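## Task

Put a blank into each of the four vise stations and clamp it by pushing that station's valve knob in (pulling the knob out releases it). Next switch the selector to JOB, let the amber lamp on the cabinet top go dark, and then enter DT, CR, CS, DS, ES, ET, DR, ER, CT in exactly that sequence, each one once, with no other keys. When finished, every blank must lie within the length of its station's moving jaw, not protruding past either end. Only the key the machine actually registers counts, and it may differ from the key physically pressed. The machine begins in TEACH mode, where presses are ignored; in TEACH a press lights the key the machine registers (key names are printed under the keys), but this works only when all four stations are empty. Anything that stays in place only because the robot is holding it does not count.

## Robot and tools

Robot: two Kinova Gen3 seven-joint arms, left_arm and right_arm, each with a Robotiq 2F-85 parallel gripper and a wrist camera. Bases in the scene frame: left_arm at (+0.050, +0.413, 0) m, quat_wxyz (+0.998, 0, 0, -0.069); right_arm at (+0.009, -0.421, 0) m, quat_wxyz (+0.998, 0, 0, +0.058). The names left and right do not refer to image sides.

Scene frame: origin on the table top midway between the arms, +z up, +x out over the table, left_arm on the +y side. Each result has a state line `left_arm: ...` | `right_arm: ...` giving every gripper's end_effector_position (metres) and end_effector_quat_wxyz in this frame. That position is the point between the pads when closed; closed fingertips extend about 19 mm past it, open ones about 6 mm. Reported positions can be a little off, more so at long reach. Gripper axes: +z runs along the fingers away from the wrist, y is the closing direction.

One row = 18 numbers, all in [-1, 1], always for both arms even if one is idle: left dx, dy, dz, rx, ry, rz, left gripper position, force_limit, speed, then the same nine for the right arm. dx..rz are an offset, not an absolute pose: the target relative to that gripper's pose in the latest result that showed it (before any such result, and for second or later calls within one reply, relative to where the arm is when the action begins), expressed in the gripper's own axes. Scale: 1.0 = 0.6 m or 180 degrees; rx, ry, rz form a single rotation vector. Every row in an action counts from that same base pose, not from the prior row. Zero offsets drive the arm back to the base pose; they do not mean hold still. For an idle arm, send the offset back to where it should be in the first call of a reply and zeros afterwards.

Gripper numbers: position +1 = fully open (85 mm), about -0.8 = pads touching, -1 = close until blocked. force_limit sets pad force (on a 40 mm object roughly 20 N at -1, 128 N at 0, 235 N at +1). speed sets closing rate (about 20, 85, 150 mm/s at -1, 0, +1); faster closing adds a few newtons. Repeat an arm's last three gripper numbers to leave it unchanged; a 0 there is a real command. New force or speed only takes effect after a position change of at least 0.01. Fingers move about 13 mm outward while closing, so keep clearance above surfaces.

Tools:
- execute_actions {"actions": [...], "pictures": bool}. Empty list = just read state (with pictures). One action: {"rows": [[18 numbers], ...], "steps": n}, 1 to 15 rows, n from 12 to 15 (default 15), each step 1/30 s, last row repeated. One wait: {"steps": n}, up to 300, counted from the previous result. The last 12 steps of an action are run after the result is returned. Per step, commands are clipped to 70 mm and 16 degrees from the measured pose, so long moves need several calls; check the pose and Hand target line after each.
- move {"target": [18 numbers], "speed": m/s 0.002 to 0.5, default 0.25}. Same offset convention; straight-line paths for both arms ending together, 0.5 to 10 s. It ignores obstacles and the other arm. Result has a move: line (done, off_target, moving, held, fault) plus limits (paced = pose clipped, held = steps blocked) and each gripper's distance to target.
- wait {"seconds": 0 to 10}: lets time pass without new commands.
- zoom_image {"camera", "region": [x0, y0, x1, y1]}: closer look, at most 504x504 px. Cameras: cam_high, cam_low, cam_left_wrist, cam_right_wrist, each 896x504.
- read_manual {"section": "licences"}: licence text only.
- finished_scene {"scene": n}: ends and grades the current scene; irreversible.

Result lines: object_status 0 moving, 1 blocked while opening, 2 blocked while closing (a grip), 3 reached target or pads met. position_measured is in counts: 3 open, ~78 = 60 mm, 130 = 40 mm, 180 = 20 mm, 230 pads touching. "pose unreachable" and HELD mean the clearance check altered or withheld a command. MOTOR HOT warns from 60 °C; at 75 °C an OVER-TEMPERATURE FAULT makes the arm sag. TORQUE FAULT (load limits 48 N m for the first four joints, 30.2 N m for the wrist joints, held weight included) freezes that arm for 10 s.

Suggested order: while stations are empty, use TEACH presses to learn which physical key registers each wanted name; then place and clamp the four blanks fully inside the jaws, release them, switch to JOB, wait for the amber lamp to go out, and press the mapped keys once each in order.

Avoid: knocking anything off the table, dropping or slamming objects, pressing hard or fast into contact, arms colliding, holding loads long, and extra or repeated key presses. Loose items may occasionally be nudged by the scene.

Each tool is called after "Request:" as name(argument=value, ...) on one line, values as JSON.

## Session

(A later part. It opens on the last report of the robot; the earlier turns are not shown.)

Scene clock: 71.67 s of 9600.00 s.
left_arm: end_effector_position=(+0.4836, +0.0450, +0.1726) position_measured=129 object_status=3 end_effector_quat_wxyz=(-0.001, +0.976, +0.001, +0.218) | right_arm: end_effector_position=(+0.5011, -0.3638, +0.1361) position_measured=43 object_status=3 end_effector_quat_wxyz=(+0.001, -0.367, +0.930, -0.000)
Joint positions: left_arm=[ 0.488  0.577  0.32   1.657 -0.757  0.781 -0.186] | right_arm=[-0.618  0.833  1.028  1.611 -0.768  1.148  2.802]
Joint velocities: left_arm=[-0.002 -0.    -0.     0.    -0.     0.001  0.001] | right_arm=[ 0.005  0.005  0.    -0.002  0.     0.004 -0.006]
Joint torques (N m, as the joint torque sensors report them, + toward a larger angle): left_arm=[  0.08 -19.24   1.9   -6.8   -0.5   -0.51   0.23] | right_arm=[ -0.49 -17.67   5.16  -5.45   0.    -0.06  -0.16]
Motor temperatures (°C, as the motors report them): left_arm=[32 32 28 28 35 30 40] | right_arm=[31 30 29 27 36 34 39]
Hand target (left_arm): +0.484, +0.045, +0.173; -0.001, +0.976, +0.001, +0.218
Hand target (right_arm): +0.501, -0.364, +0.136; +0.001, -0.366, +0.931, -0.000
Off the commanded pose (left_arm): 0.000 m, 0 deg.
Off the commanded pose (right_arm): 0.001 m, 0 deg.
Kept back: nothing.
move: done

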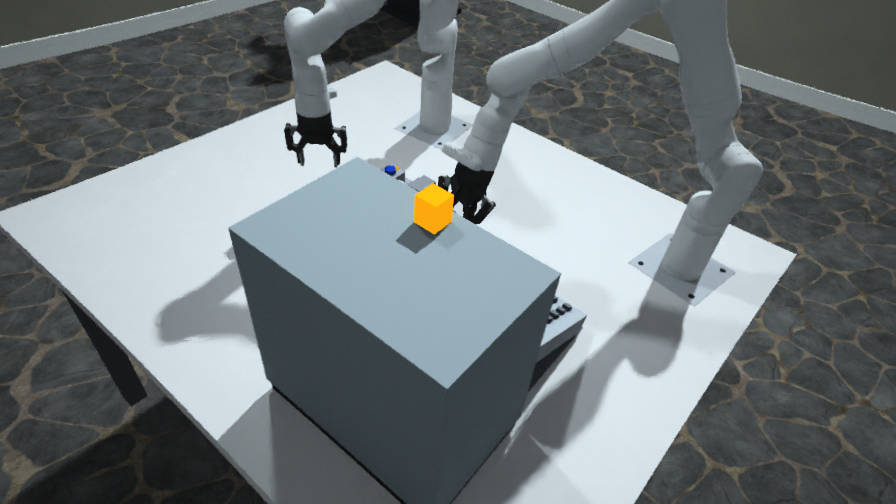

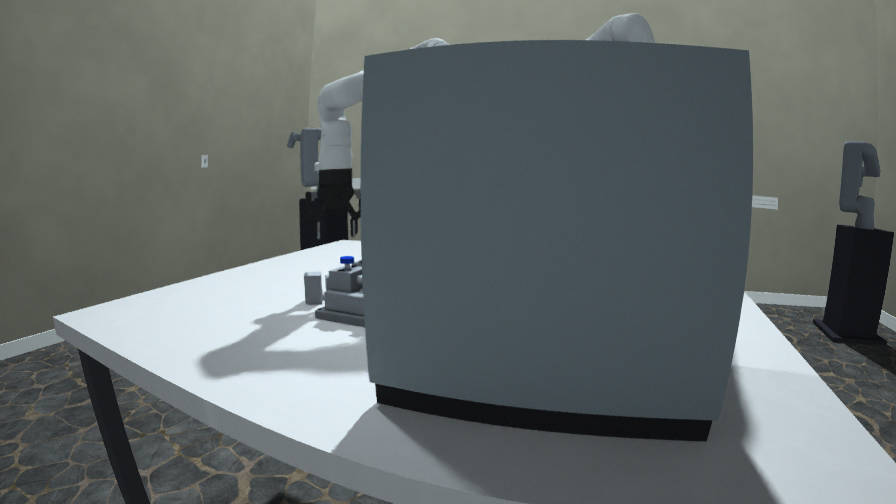

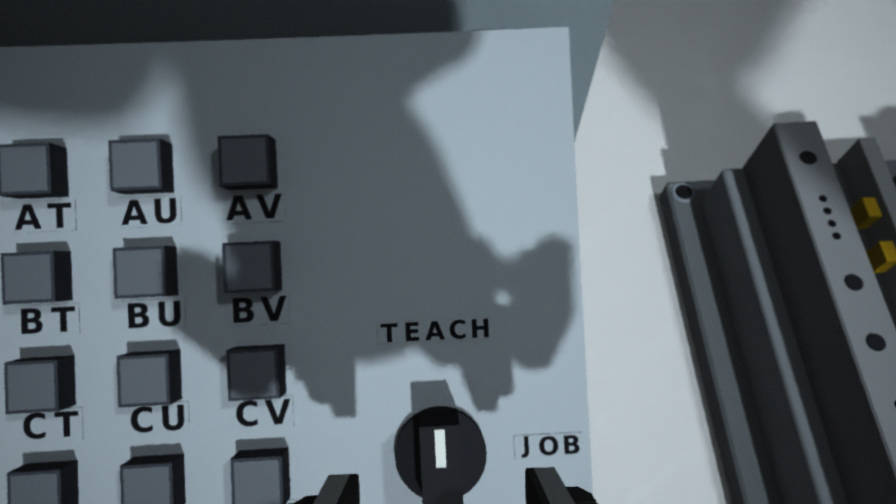

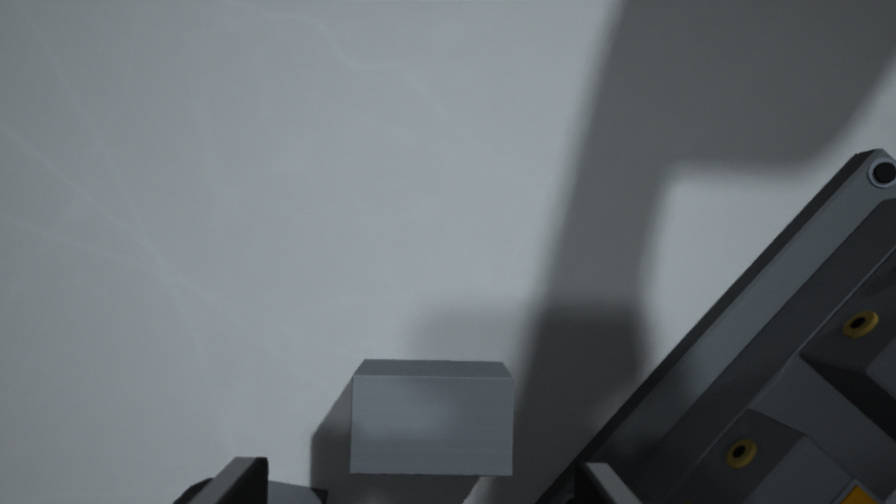

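Request:
move(target=[0,0,0,0,0,0,0,-0.5,0.5,-0.0015,0.0047,0.17,0,0,0,0.69,-0.3,0], speed=0.15)

Request:
execute_actions(actions=[{"rows":[[0,0,0,0,0,0,0,-0.5,0.5,0,0,0,0,0,0,-1,-0.3,-0.3]],"steps":15}])

Request:
move(target=[0,0,0,0,0,0,0,-0.5,0.5,0,0,-0.21,0,0,0,-1,-0.3,-0.3], speed=0.25)

Request:
move(target=[0,0,0,0,0,0,0,-0.5,0.5,-0.264,0.217,0,0,0,-0.272,-1,-0.3,-0.3], speed=0.3)

Scene clock: 73.90 s of 9600.00 s.
left_arm: end_effector_position=(+0.4836, +0.0450, +0.1726) position_measured=129 object_status=3 end_effector_quat_wxyz=(-0.001, +0.976, +0.001, +0.218) | right_arm: end_effector_position=(+0.5000, -0.3613, +0.0342) position_measured=43 object_status=3 end_effector_quat_wxyz=(+0.001, -0.366, +0.930, -0.000)
Joint positions: left_arm=[ 0.488  0.577  0.32   1.657 -0.757  0.781 -0.186] | right_arm=[-0.568  0.977  0.9    1.699 -0.926  0.947  2.909]
Joint velocities: left_arm=[ 0.001 -0.     0.    -0.001  0.    -0.001  0.001] | right_arm=[ 0.001  0.003 -0.001 -0.001 -0.001 -0.002  0.001]
Joint torques (N m, as the joint torque sensors report them, + toward a larger angle): left_arm=[  0.13 -19.27   1.95  -6.87  -0.45  -0.51   0.18] | right_arm=[ -0.49 -18.19   4.97  -3.81   0.11  -0.07   0.02]
Motor temperatures (°C, as the motors report them): left_arm=[32 32 28 28 35 30 40] | right_arm=[31 30 29 27 36 34 39]
Hand target (left_arm): +0.484, +0.045, +0.173; -0.001, +0.976, +0.001, +0.218
Hand target (right_arm): +0.500, -0.361, +0.034; +0.001, -0.366, +0.931, -0.000
Off the commanded pose (left_arm): 0.000 m, 0 deg.
Off the commanded pose (right_arm): 0.000 m, 0 deg.
Kept back: nothing.
move: done

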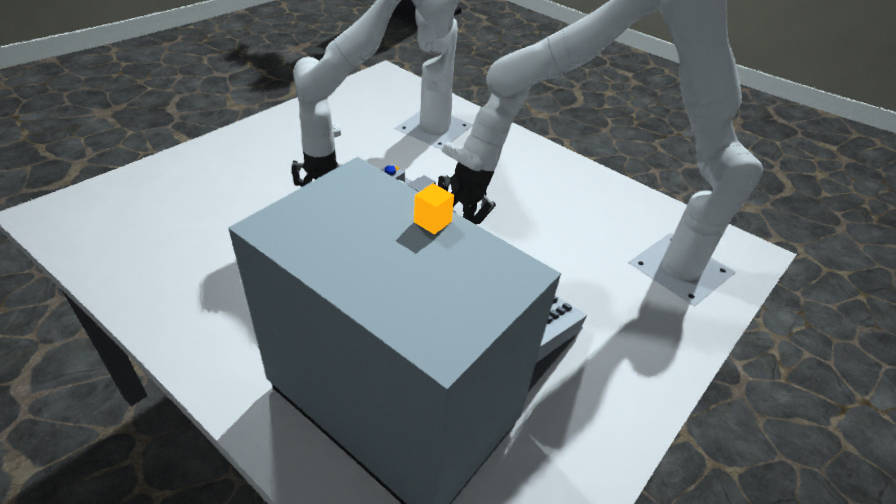

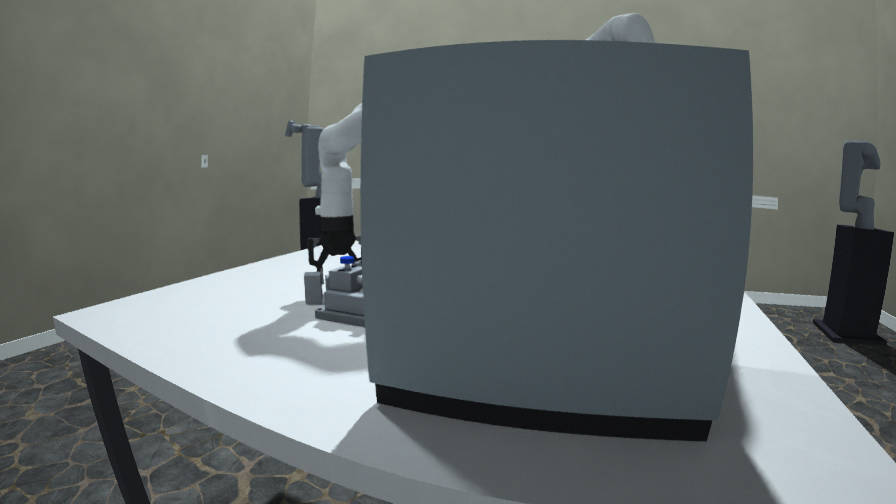

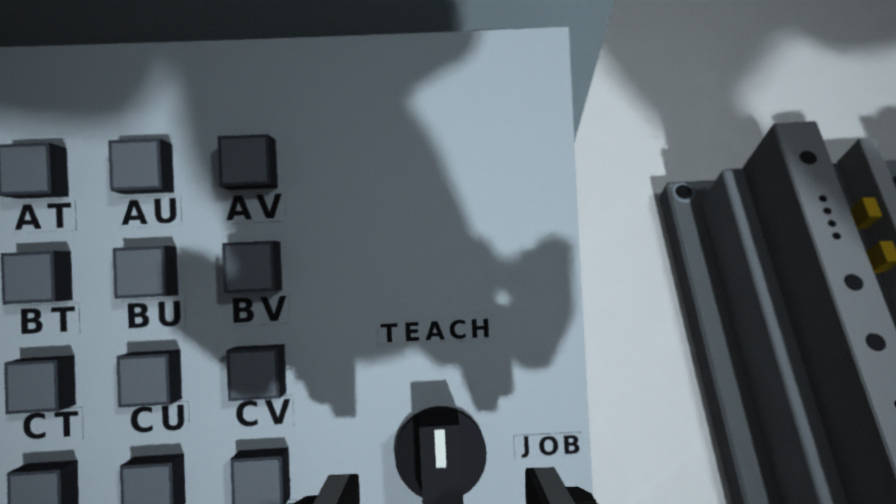

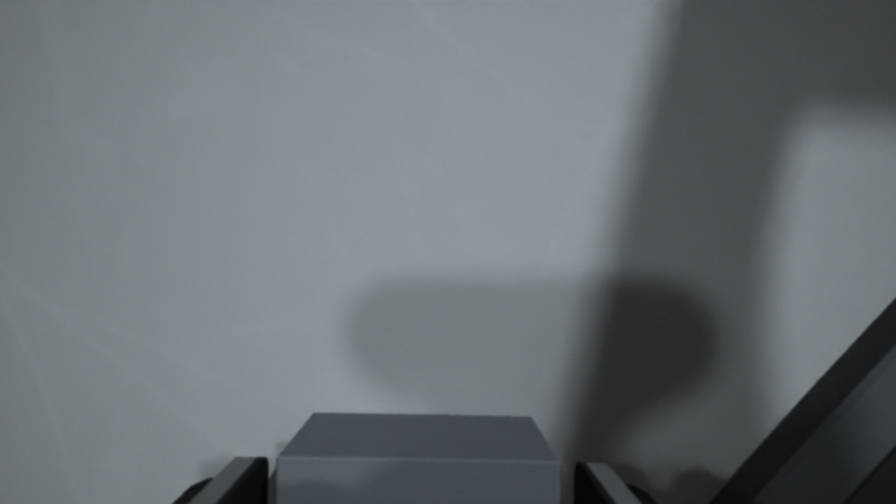

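Scene clock: 74.00 s of 9600.00 s.
left_arm: end_effector_position=(+0.4836, +0.0450, +0.1726) position_measured=129 object_status=3 end_effector_quat_wxyz=(-0.001, +0.976, +0.001, +0.218) | right_arm: end_effector_position=(+0.5000, -0.3613, +0.0342) position_measured=47 object_status=0 end_effector_quat_wxyz=(+0.001, -0.366, +0.930, -0.000)
Joint positions: left_arm=[ 0.488  0.577  0.32   1.657 -0.757  0.781 -0.186] | right_arm=[-0.568  0.977  0.9    1.699 -0.926  0.947  2.909]
Joint velocities: left_arm=[-0.002  0.001 -0.     0.001 -0.     0.001 -0.   ] | right_arm=[-0.    -0.    -0.    -0.001  0.001 -0.    -0.   ]
Joint torques (N m, as the joint torque sensors report them, + toward a larger angle): left_arm=[  0.06 -19.26   2.01  -6.84  -0.44  -0.48   0.2 ] | right_arm=[ -0.39 -18.45   5.33  -3.72   0.01  -0.25  -0.04]
Motor temperatures (°C, as the motors report them): left_arm=[32 32 28 28 35 30 40] | right_arm=[31 30 29 27 36 34 39]
Steps of this call (steps 1 to 3: the first 3 steps of this action). Readings (end_effector_position | what the end effector reports):
1: left_arm (+0.4836, +0.0450, +0.1726) | right_arm (+0.5000, -0.3613, +0.0342) | left_arm position_measured=129 object_status=3 | right_arm position_measured=43 object_status=0
2: left_arm (+0.4836, +0.0450, +0.1726) | right_arm (+0.5000, -0.3613, +0.0342) | left_arm position_measured=129 object_status=3 | right_arm position_measured=44 object_status=0
3: the state above

Scene clock: 75.47 s of 9600.00 s.
left_arm: end_effector_position=(+0.4836, +0.0450, +0.1726) position_measured=129 object_status=3 end_effector_quat_wxyz=(-0.001, +0.976, +0.001, +0.218) | right_arm: end_effector_position=(+0.4999, -0.3611, +0.1605) position_measured=80 object_status=2 end_effector_quat_wxyz=(+0.001, -0.367, +0.930, -0.000)
Joint positions: left_arm=[ 0.488  0.577  0.32   1.657 -0.757  0.781 -0.186] | right_arm=[-0.635  0.799  1.051  1.583 -0.733  1.196  2.77 ]
Joint velocities: left_arm=[ 0.001 -0.    -0.    -0.    -0.001  0.002  0.   ] | right_arm=[-0.001 -0.003  0.001 -0.002  0.001  0.003 -0.001]
Joint torques (N m, as the joint torque sensors report them, + toward a larger angle): left_arm=[  0.11 -19.3    1.81  -6.84  -0.44  -0.42   0.22] | right_arm=[ -0.16 -17.77   5.41  -6.55   0.18  -0.21  -0.02]
Motor temperatures (°C, as the motors report them): left_arm=[32 32 28 28 35 30 40] | right_arm=[31 30 29 27 36 34 39]
Hand target (left_arm): +0.484, +0.045, +0.173; -0.001, +0.976, +0.001, +0.218
Hand target (right_arm): +0.500, -0.361, +0.161; +0.001, -0.367, +0.930, -0.000
Off your previous action's commanded pose (left_arm): 0.000 m, 0 deg at its last step (step 12 of this call).
Off your previous action's commanded pose (right_arm): 0.000 m, 0 deg at its last step (step 12 of this call).
Off the commanded pose (left_arm): 0.000 m, 0 deg.
Off the commanded pose (right_arm): 0.000 m, 0 deg.
Kept back: nothing.
move: done

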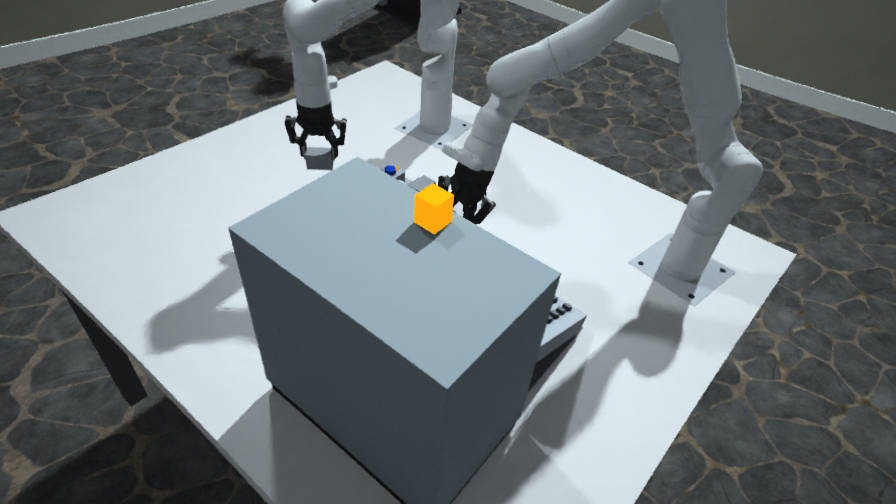

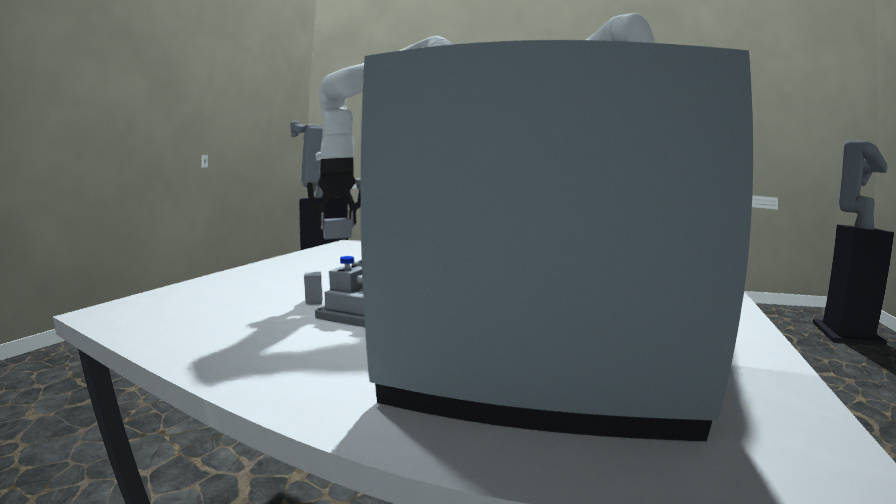

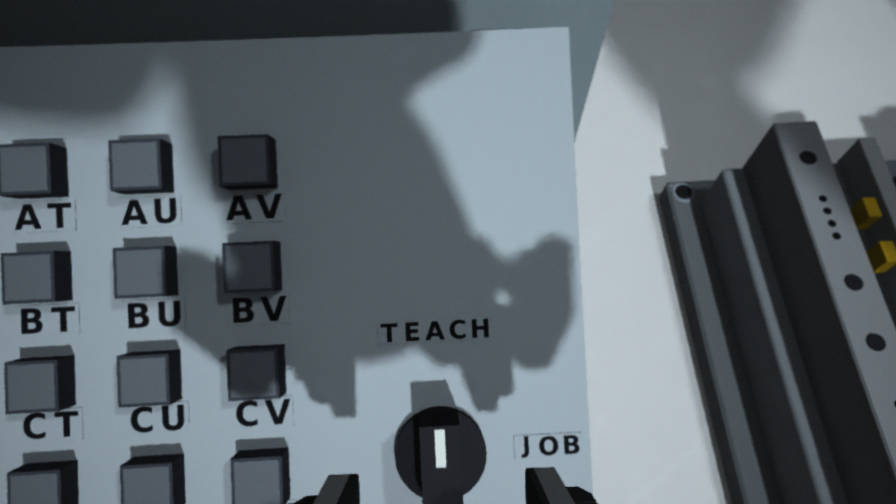

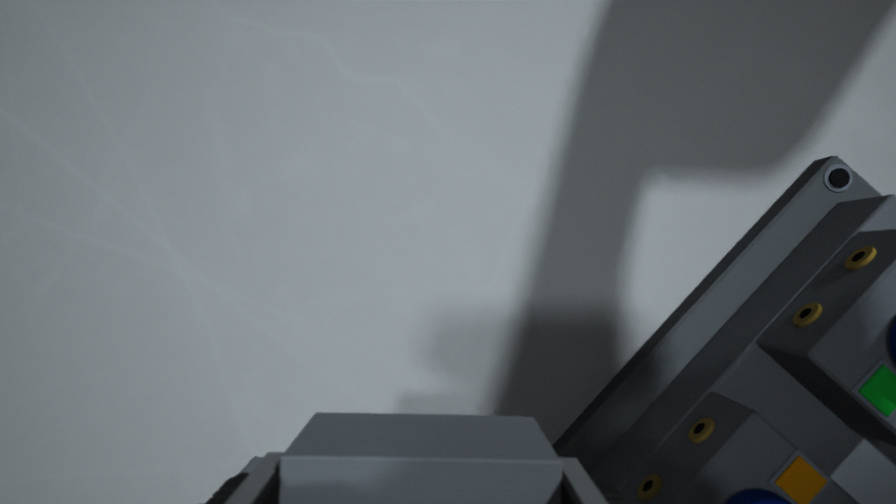

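Scene clock: 77.37 s of 9600.00 s.
left_arm: end_effector_position=(+0.4836, +0.0450, +0.1726) position_measured=129 object_status=3 end_effector_quat_wxyz=(-0.001, +0.976, +0.001, +0.218) | right_arm: end_effector_position=(+0.5257, -0.1575, +0.1602) position_measured=80 object_status=2 end_effector_quat_wxyz=(-0.001, +0.719, -0.695, -0.000)
Joint positions: left_arm=[ 0.488  0.577  0.32   1.657 -0.757  0.781 -0.186] | right_arm=[-0.779  0.886  0.831  1.224 -0.639  1.29   3.088]
Joint velocities: left_arm=[ 0.001  0.    -0.     0.001 -0.001 -0.001 -0.   ] | right_arm=[ 0.002  0.005 -0.001 -0.006  0.001  0.004  0.001]
Joint torques (N m, as the joint torque sensors report them, + toward a larger angle): left_arm=[  0.2  -19.29   2.02  -6.77  -0.46  -0.49   0.25] | right_arm=[ -0.15 -22.49   4.84  -7.     0.04  -0.33   0.13]
Motor temperatures (°C, as the motors report them): left_arm=[32 32 28 28 35 30 40] | right_arm=[31 30 29 27 36 34 39]
Hand target (left_arm): +0.484, +0.045, +0.173; -0.001, +0.976, +0.001, +0.218
Hand target (right_arm): +0.526, -0.158, +0.160; -0.001, +0.719, -0.695, -0.000
Off the commanded pose (left_arm): 0.000 m, 0 deg.
Off the commanded pose (right_arm): 0.001 m, 0 deg.
Kept back: nothing.
move: done

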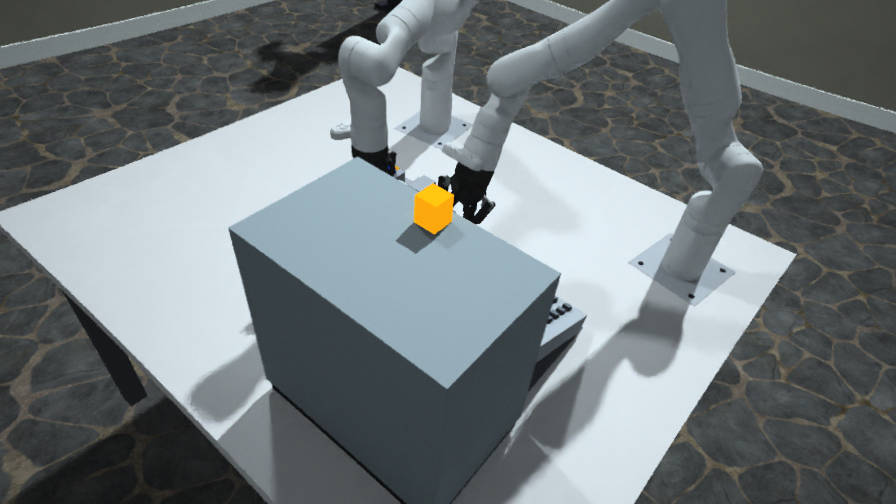

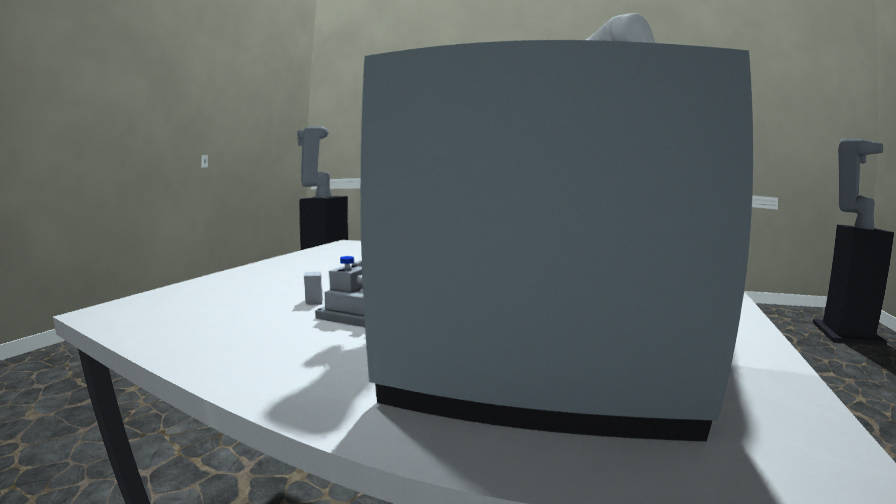

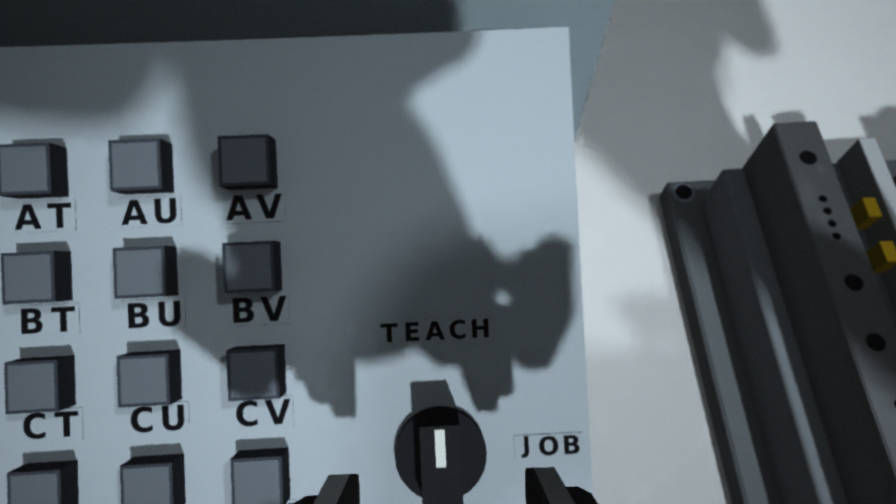

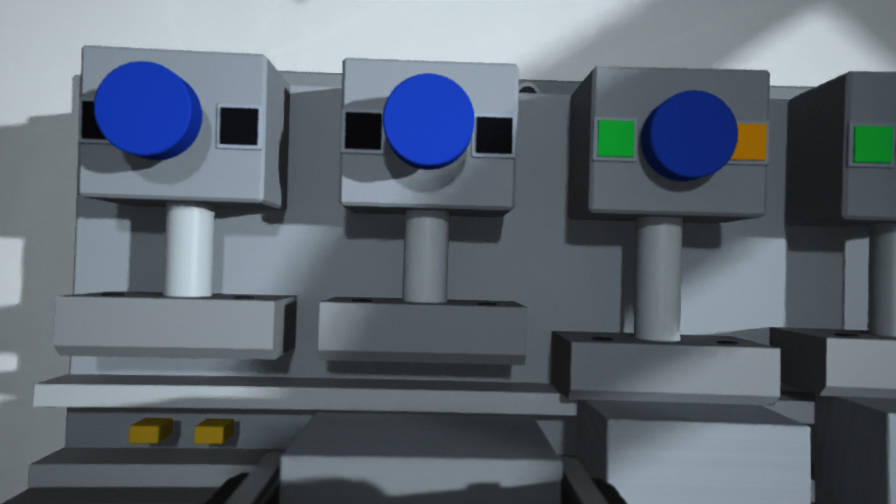

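Request:
execute_actions(actions=[])

Scene clock: 79.73 s of 9600.00 s.
left_arm: end_effector_position=(+0.4836, +0.0450, +0.1726) position_measured=129 object_status=3 end_effector_quat_wxyz=(-0.001, +0.976, +0.001, +0.218) | right_arm: end_effector_position=(+0.5258, -0.1576, +0.1600) position_measured=80 object_status=2 end_effector_quat_wxyz=(-0.001, +0.719, -0.695, -0.000)
Joint positions: left_arm=[ 0.488  0.577  0.32   1.657 -0.757  0.781 -0.186] | right_arm=[-0.779  0.887  0.831  1.223 -0.639  1.29   3.088]
Joint velocities: left_arm=[-0.     0.     0.    -0.     0.    -0.001  0.   ] | right_arm=[-0.001 -0.     0.    -0.    -0.001  0.     0.001]
Joint torques (N m, as the joint torque sensors report them, + toward a larger angle): left_arm=[  0.   -19.23   1.98  -6.75  -0.42  -0.45   0.17] | right_arm=[ -0.38 -22.3    4.86  -7.09   0.12  -0.27  -0.03]
Motor temperatures (°C, as the motors report them): left_arm=[32 32 28 28 35 30 40] | right_arm=[31 30 29 27 36 34 39]
Hand target (left_arm): +0.484, +0.045, +0.173; -0.001, +0.976, +0.001, +0.218
Hand target (right_arm): +0.526, -0.158, +0.160; -0.001, +0.719, -0.695, -0.000
Off the commanded pose (left_arm): 0.000 m, 0 deg.
Off the commanded pose (right_arm): 0.001 m, 0 deg.
Kept back: nothing.
Steps of this call (steps 1 to 71: nothing new was sent). Readings (end_effector_position | what the end effector reports):
1: left_arm (+0.4836, +0.0450, +0.1726) | right_arm (+0.5257, -0.1575, +0.1602) | left_arm position_measured=129 object_status=3 | right_arm position_measured=80 object_status=2
2: left_arm (+0.4836, +0.0450, +0.1726) | right_arm (+0.5257, -0.1575, +0.1601) | left_arm position_measured=129 object_status=3 | right_arm position_measured=80 object_status=2
4: left_arm (+0.4836, +0.0450, +0.1726) | right_arm (+0.5257, -0.1575, +0.1601) | left_arm position_measured=129 object_status=3 | right_arm position_measured=80 object_status=2
8: left_arm (+0.4836, +0.0450, +0.1726) | right_arm (+0.5258, -0.1575, +0.1600) | left_arm position_measured=129 object_status=3 | right_arm position_measured=80 object_status=2
71: the state above

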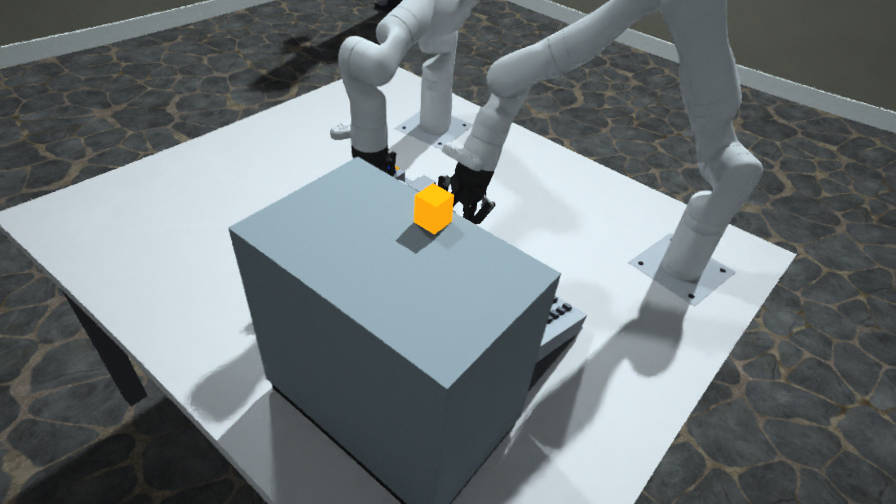

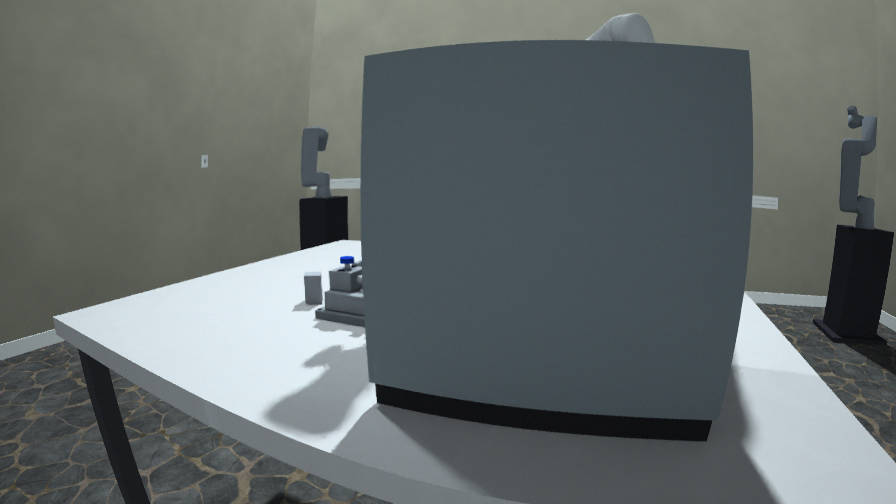

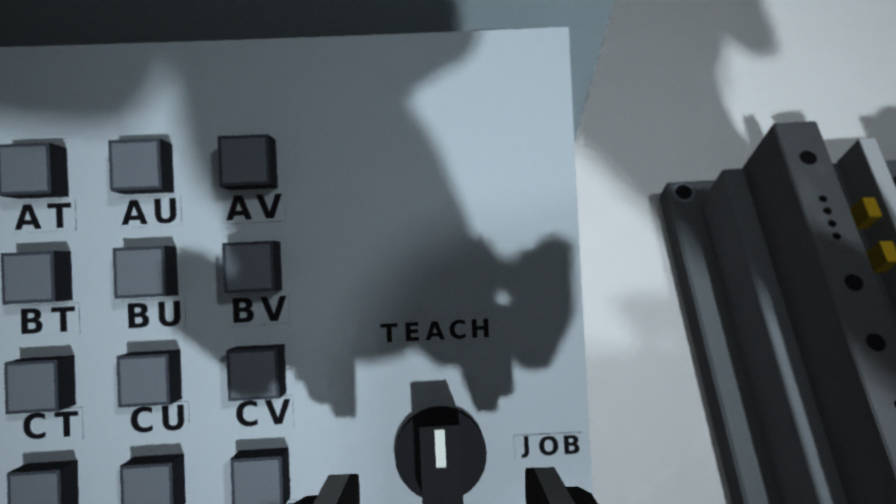

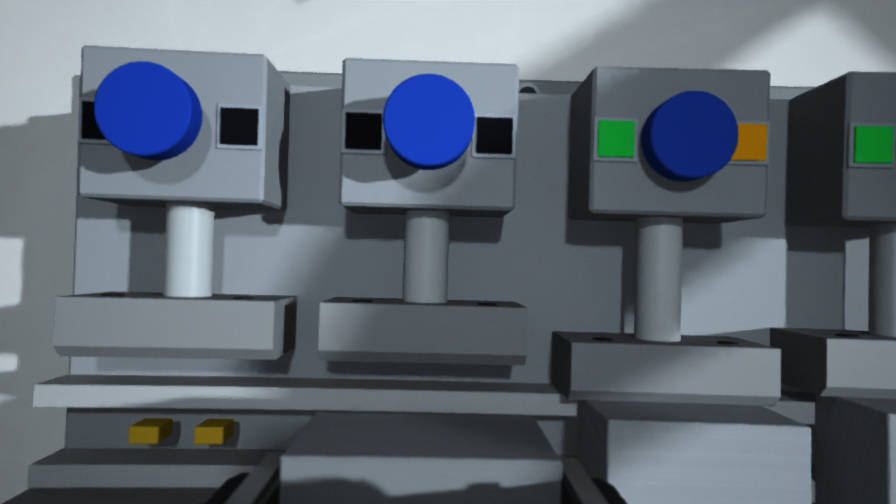

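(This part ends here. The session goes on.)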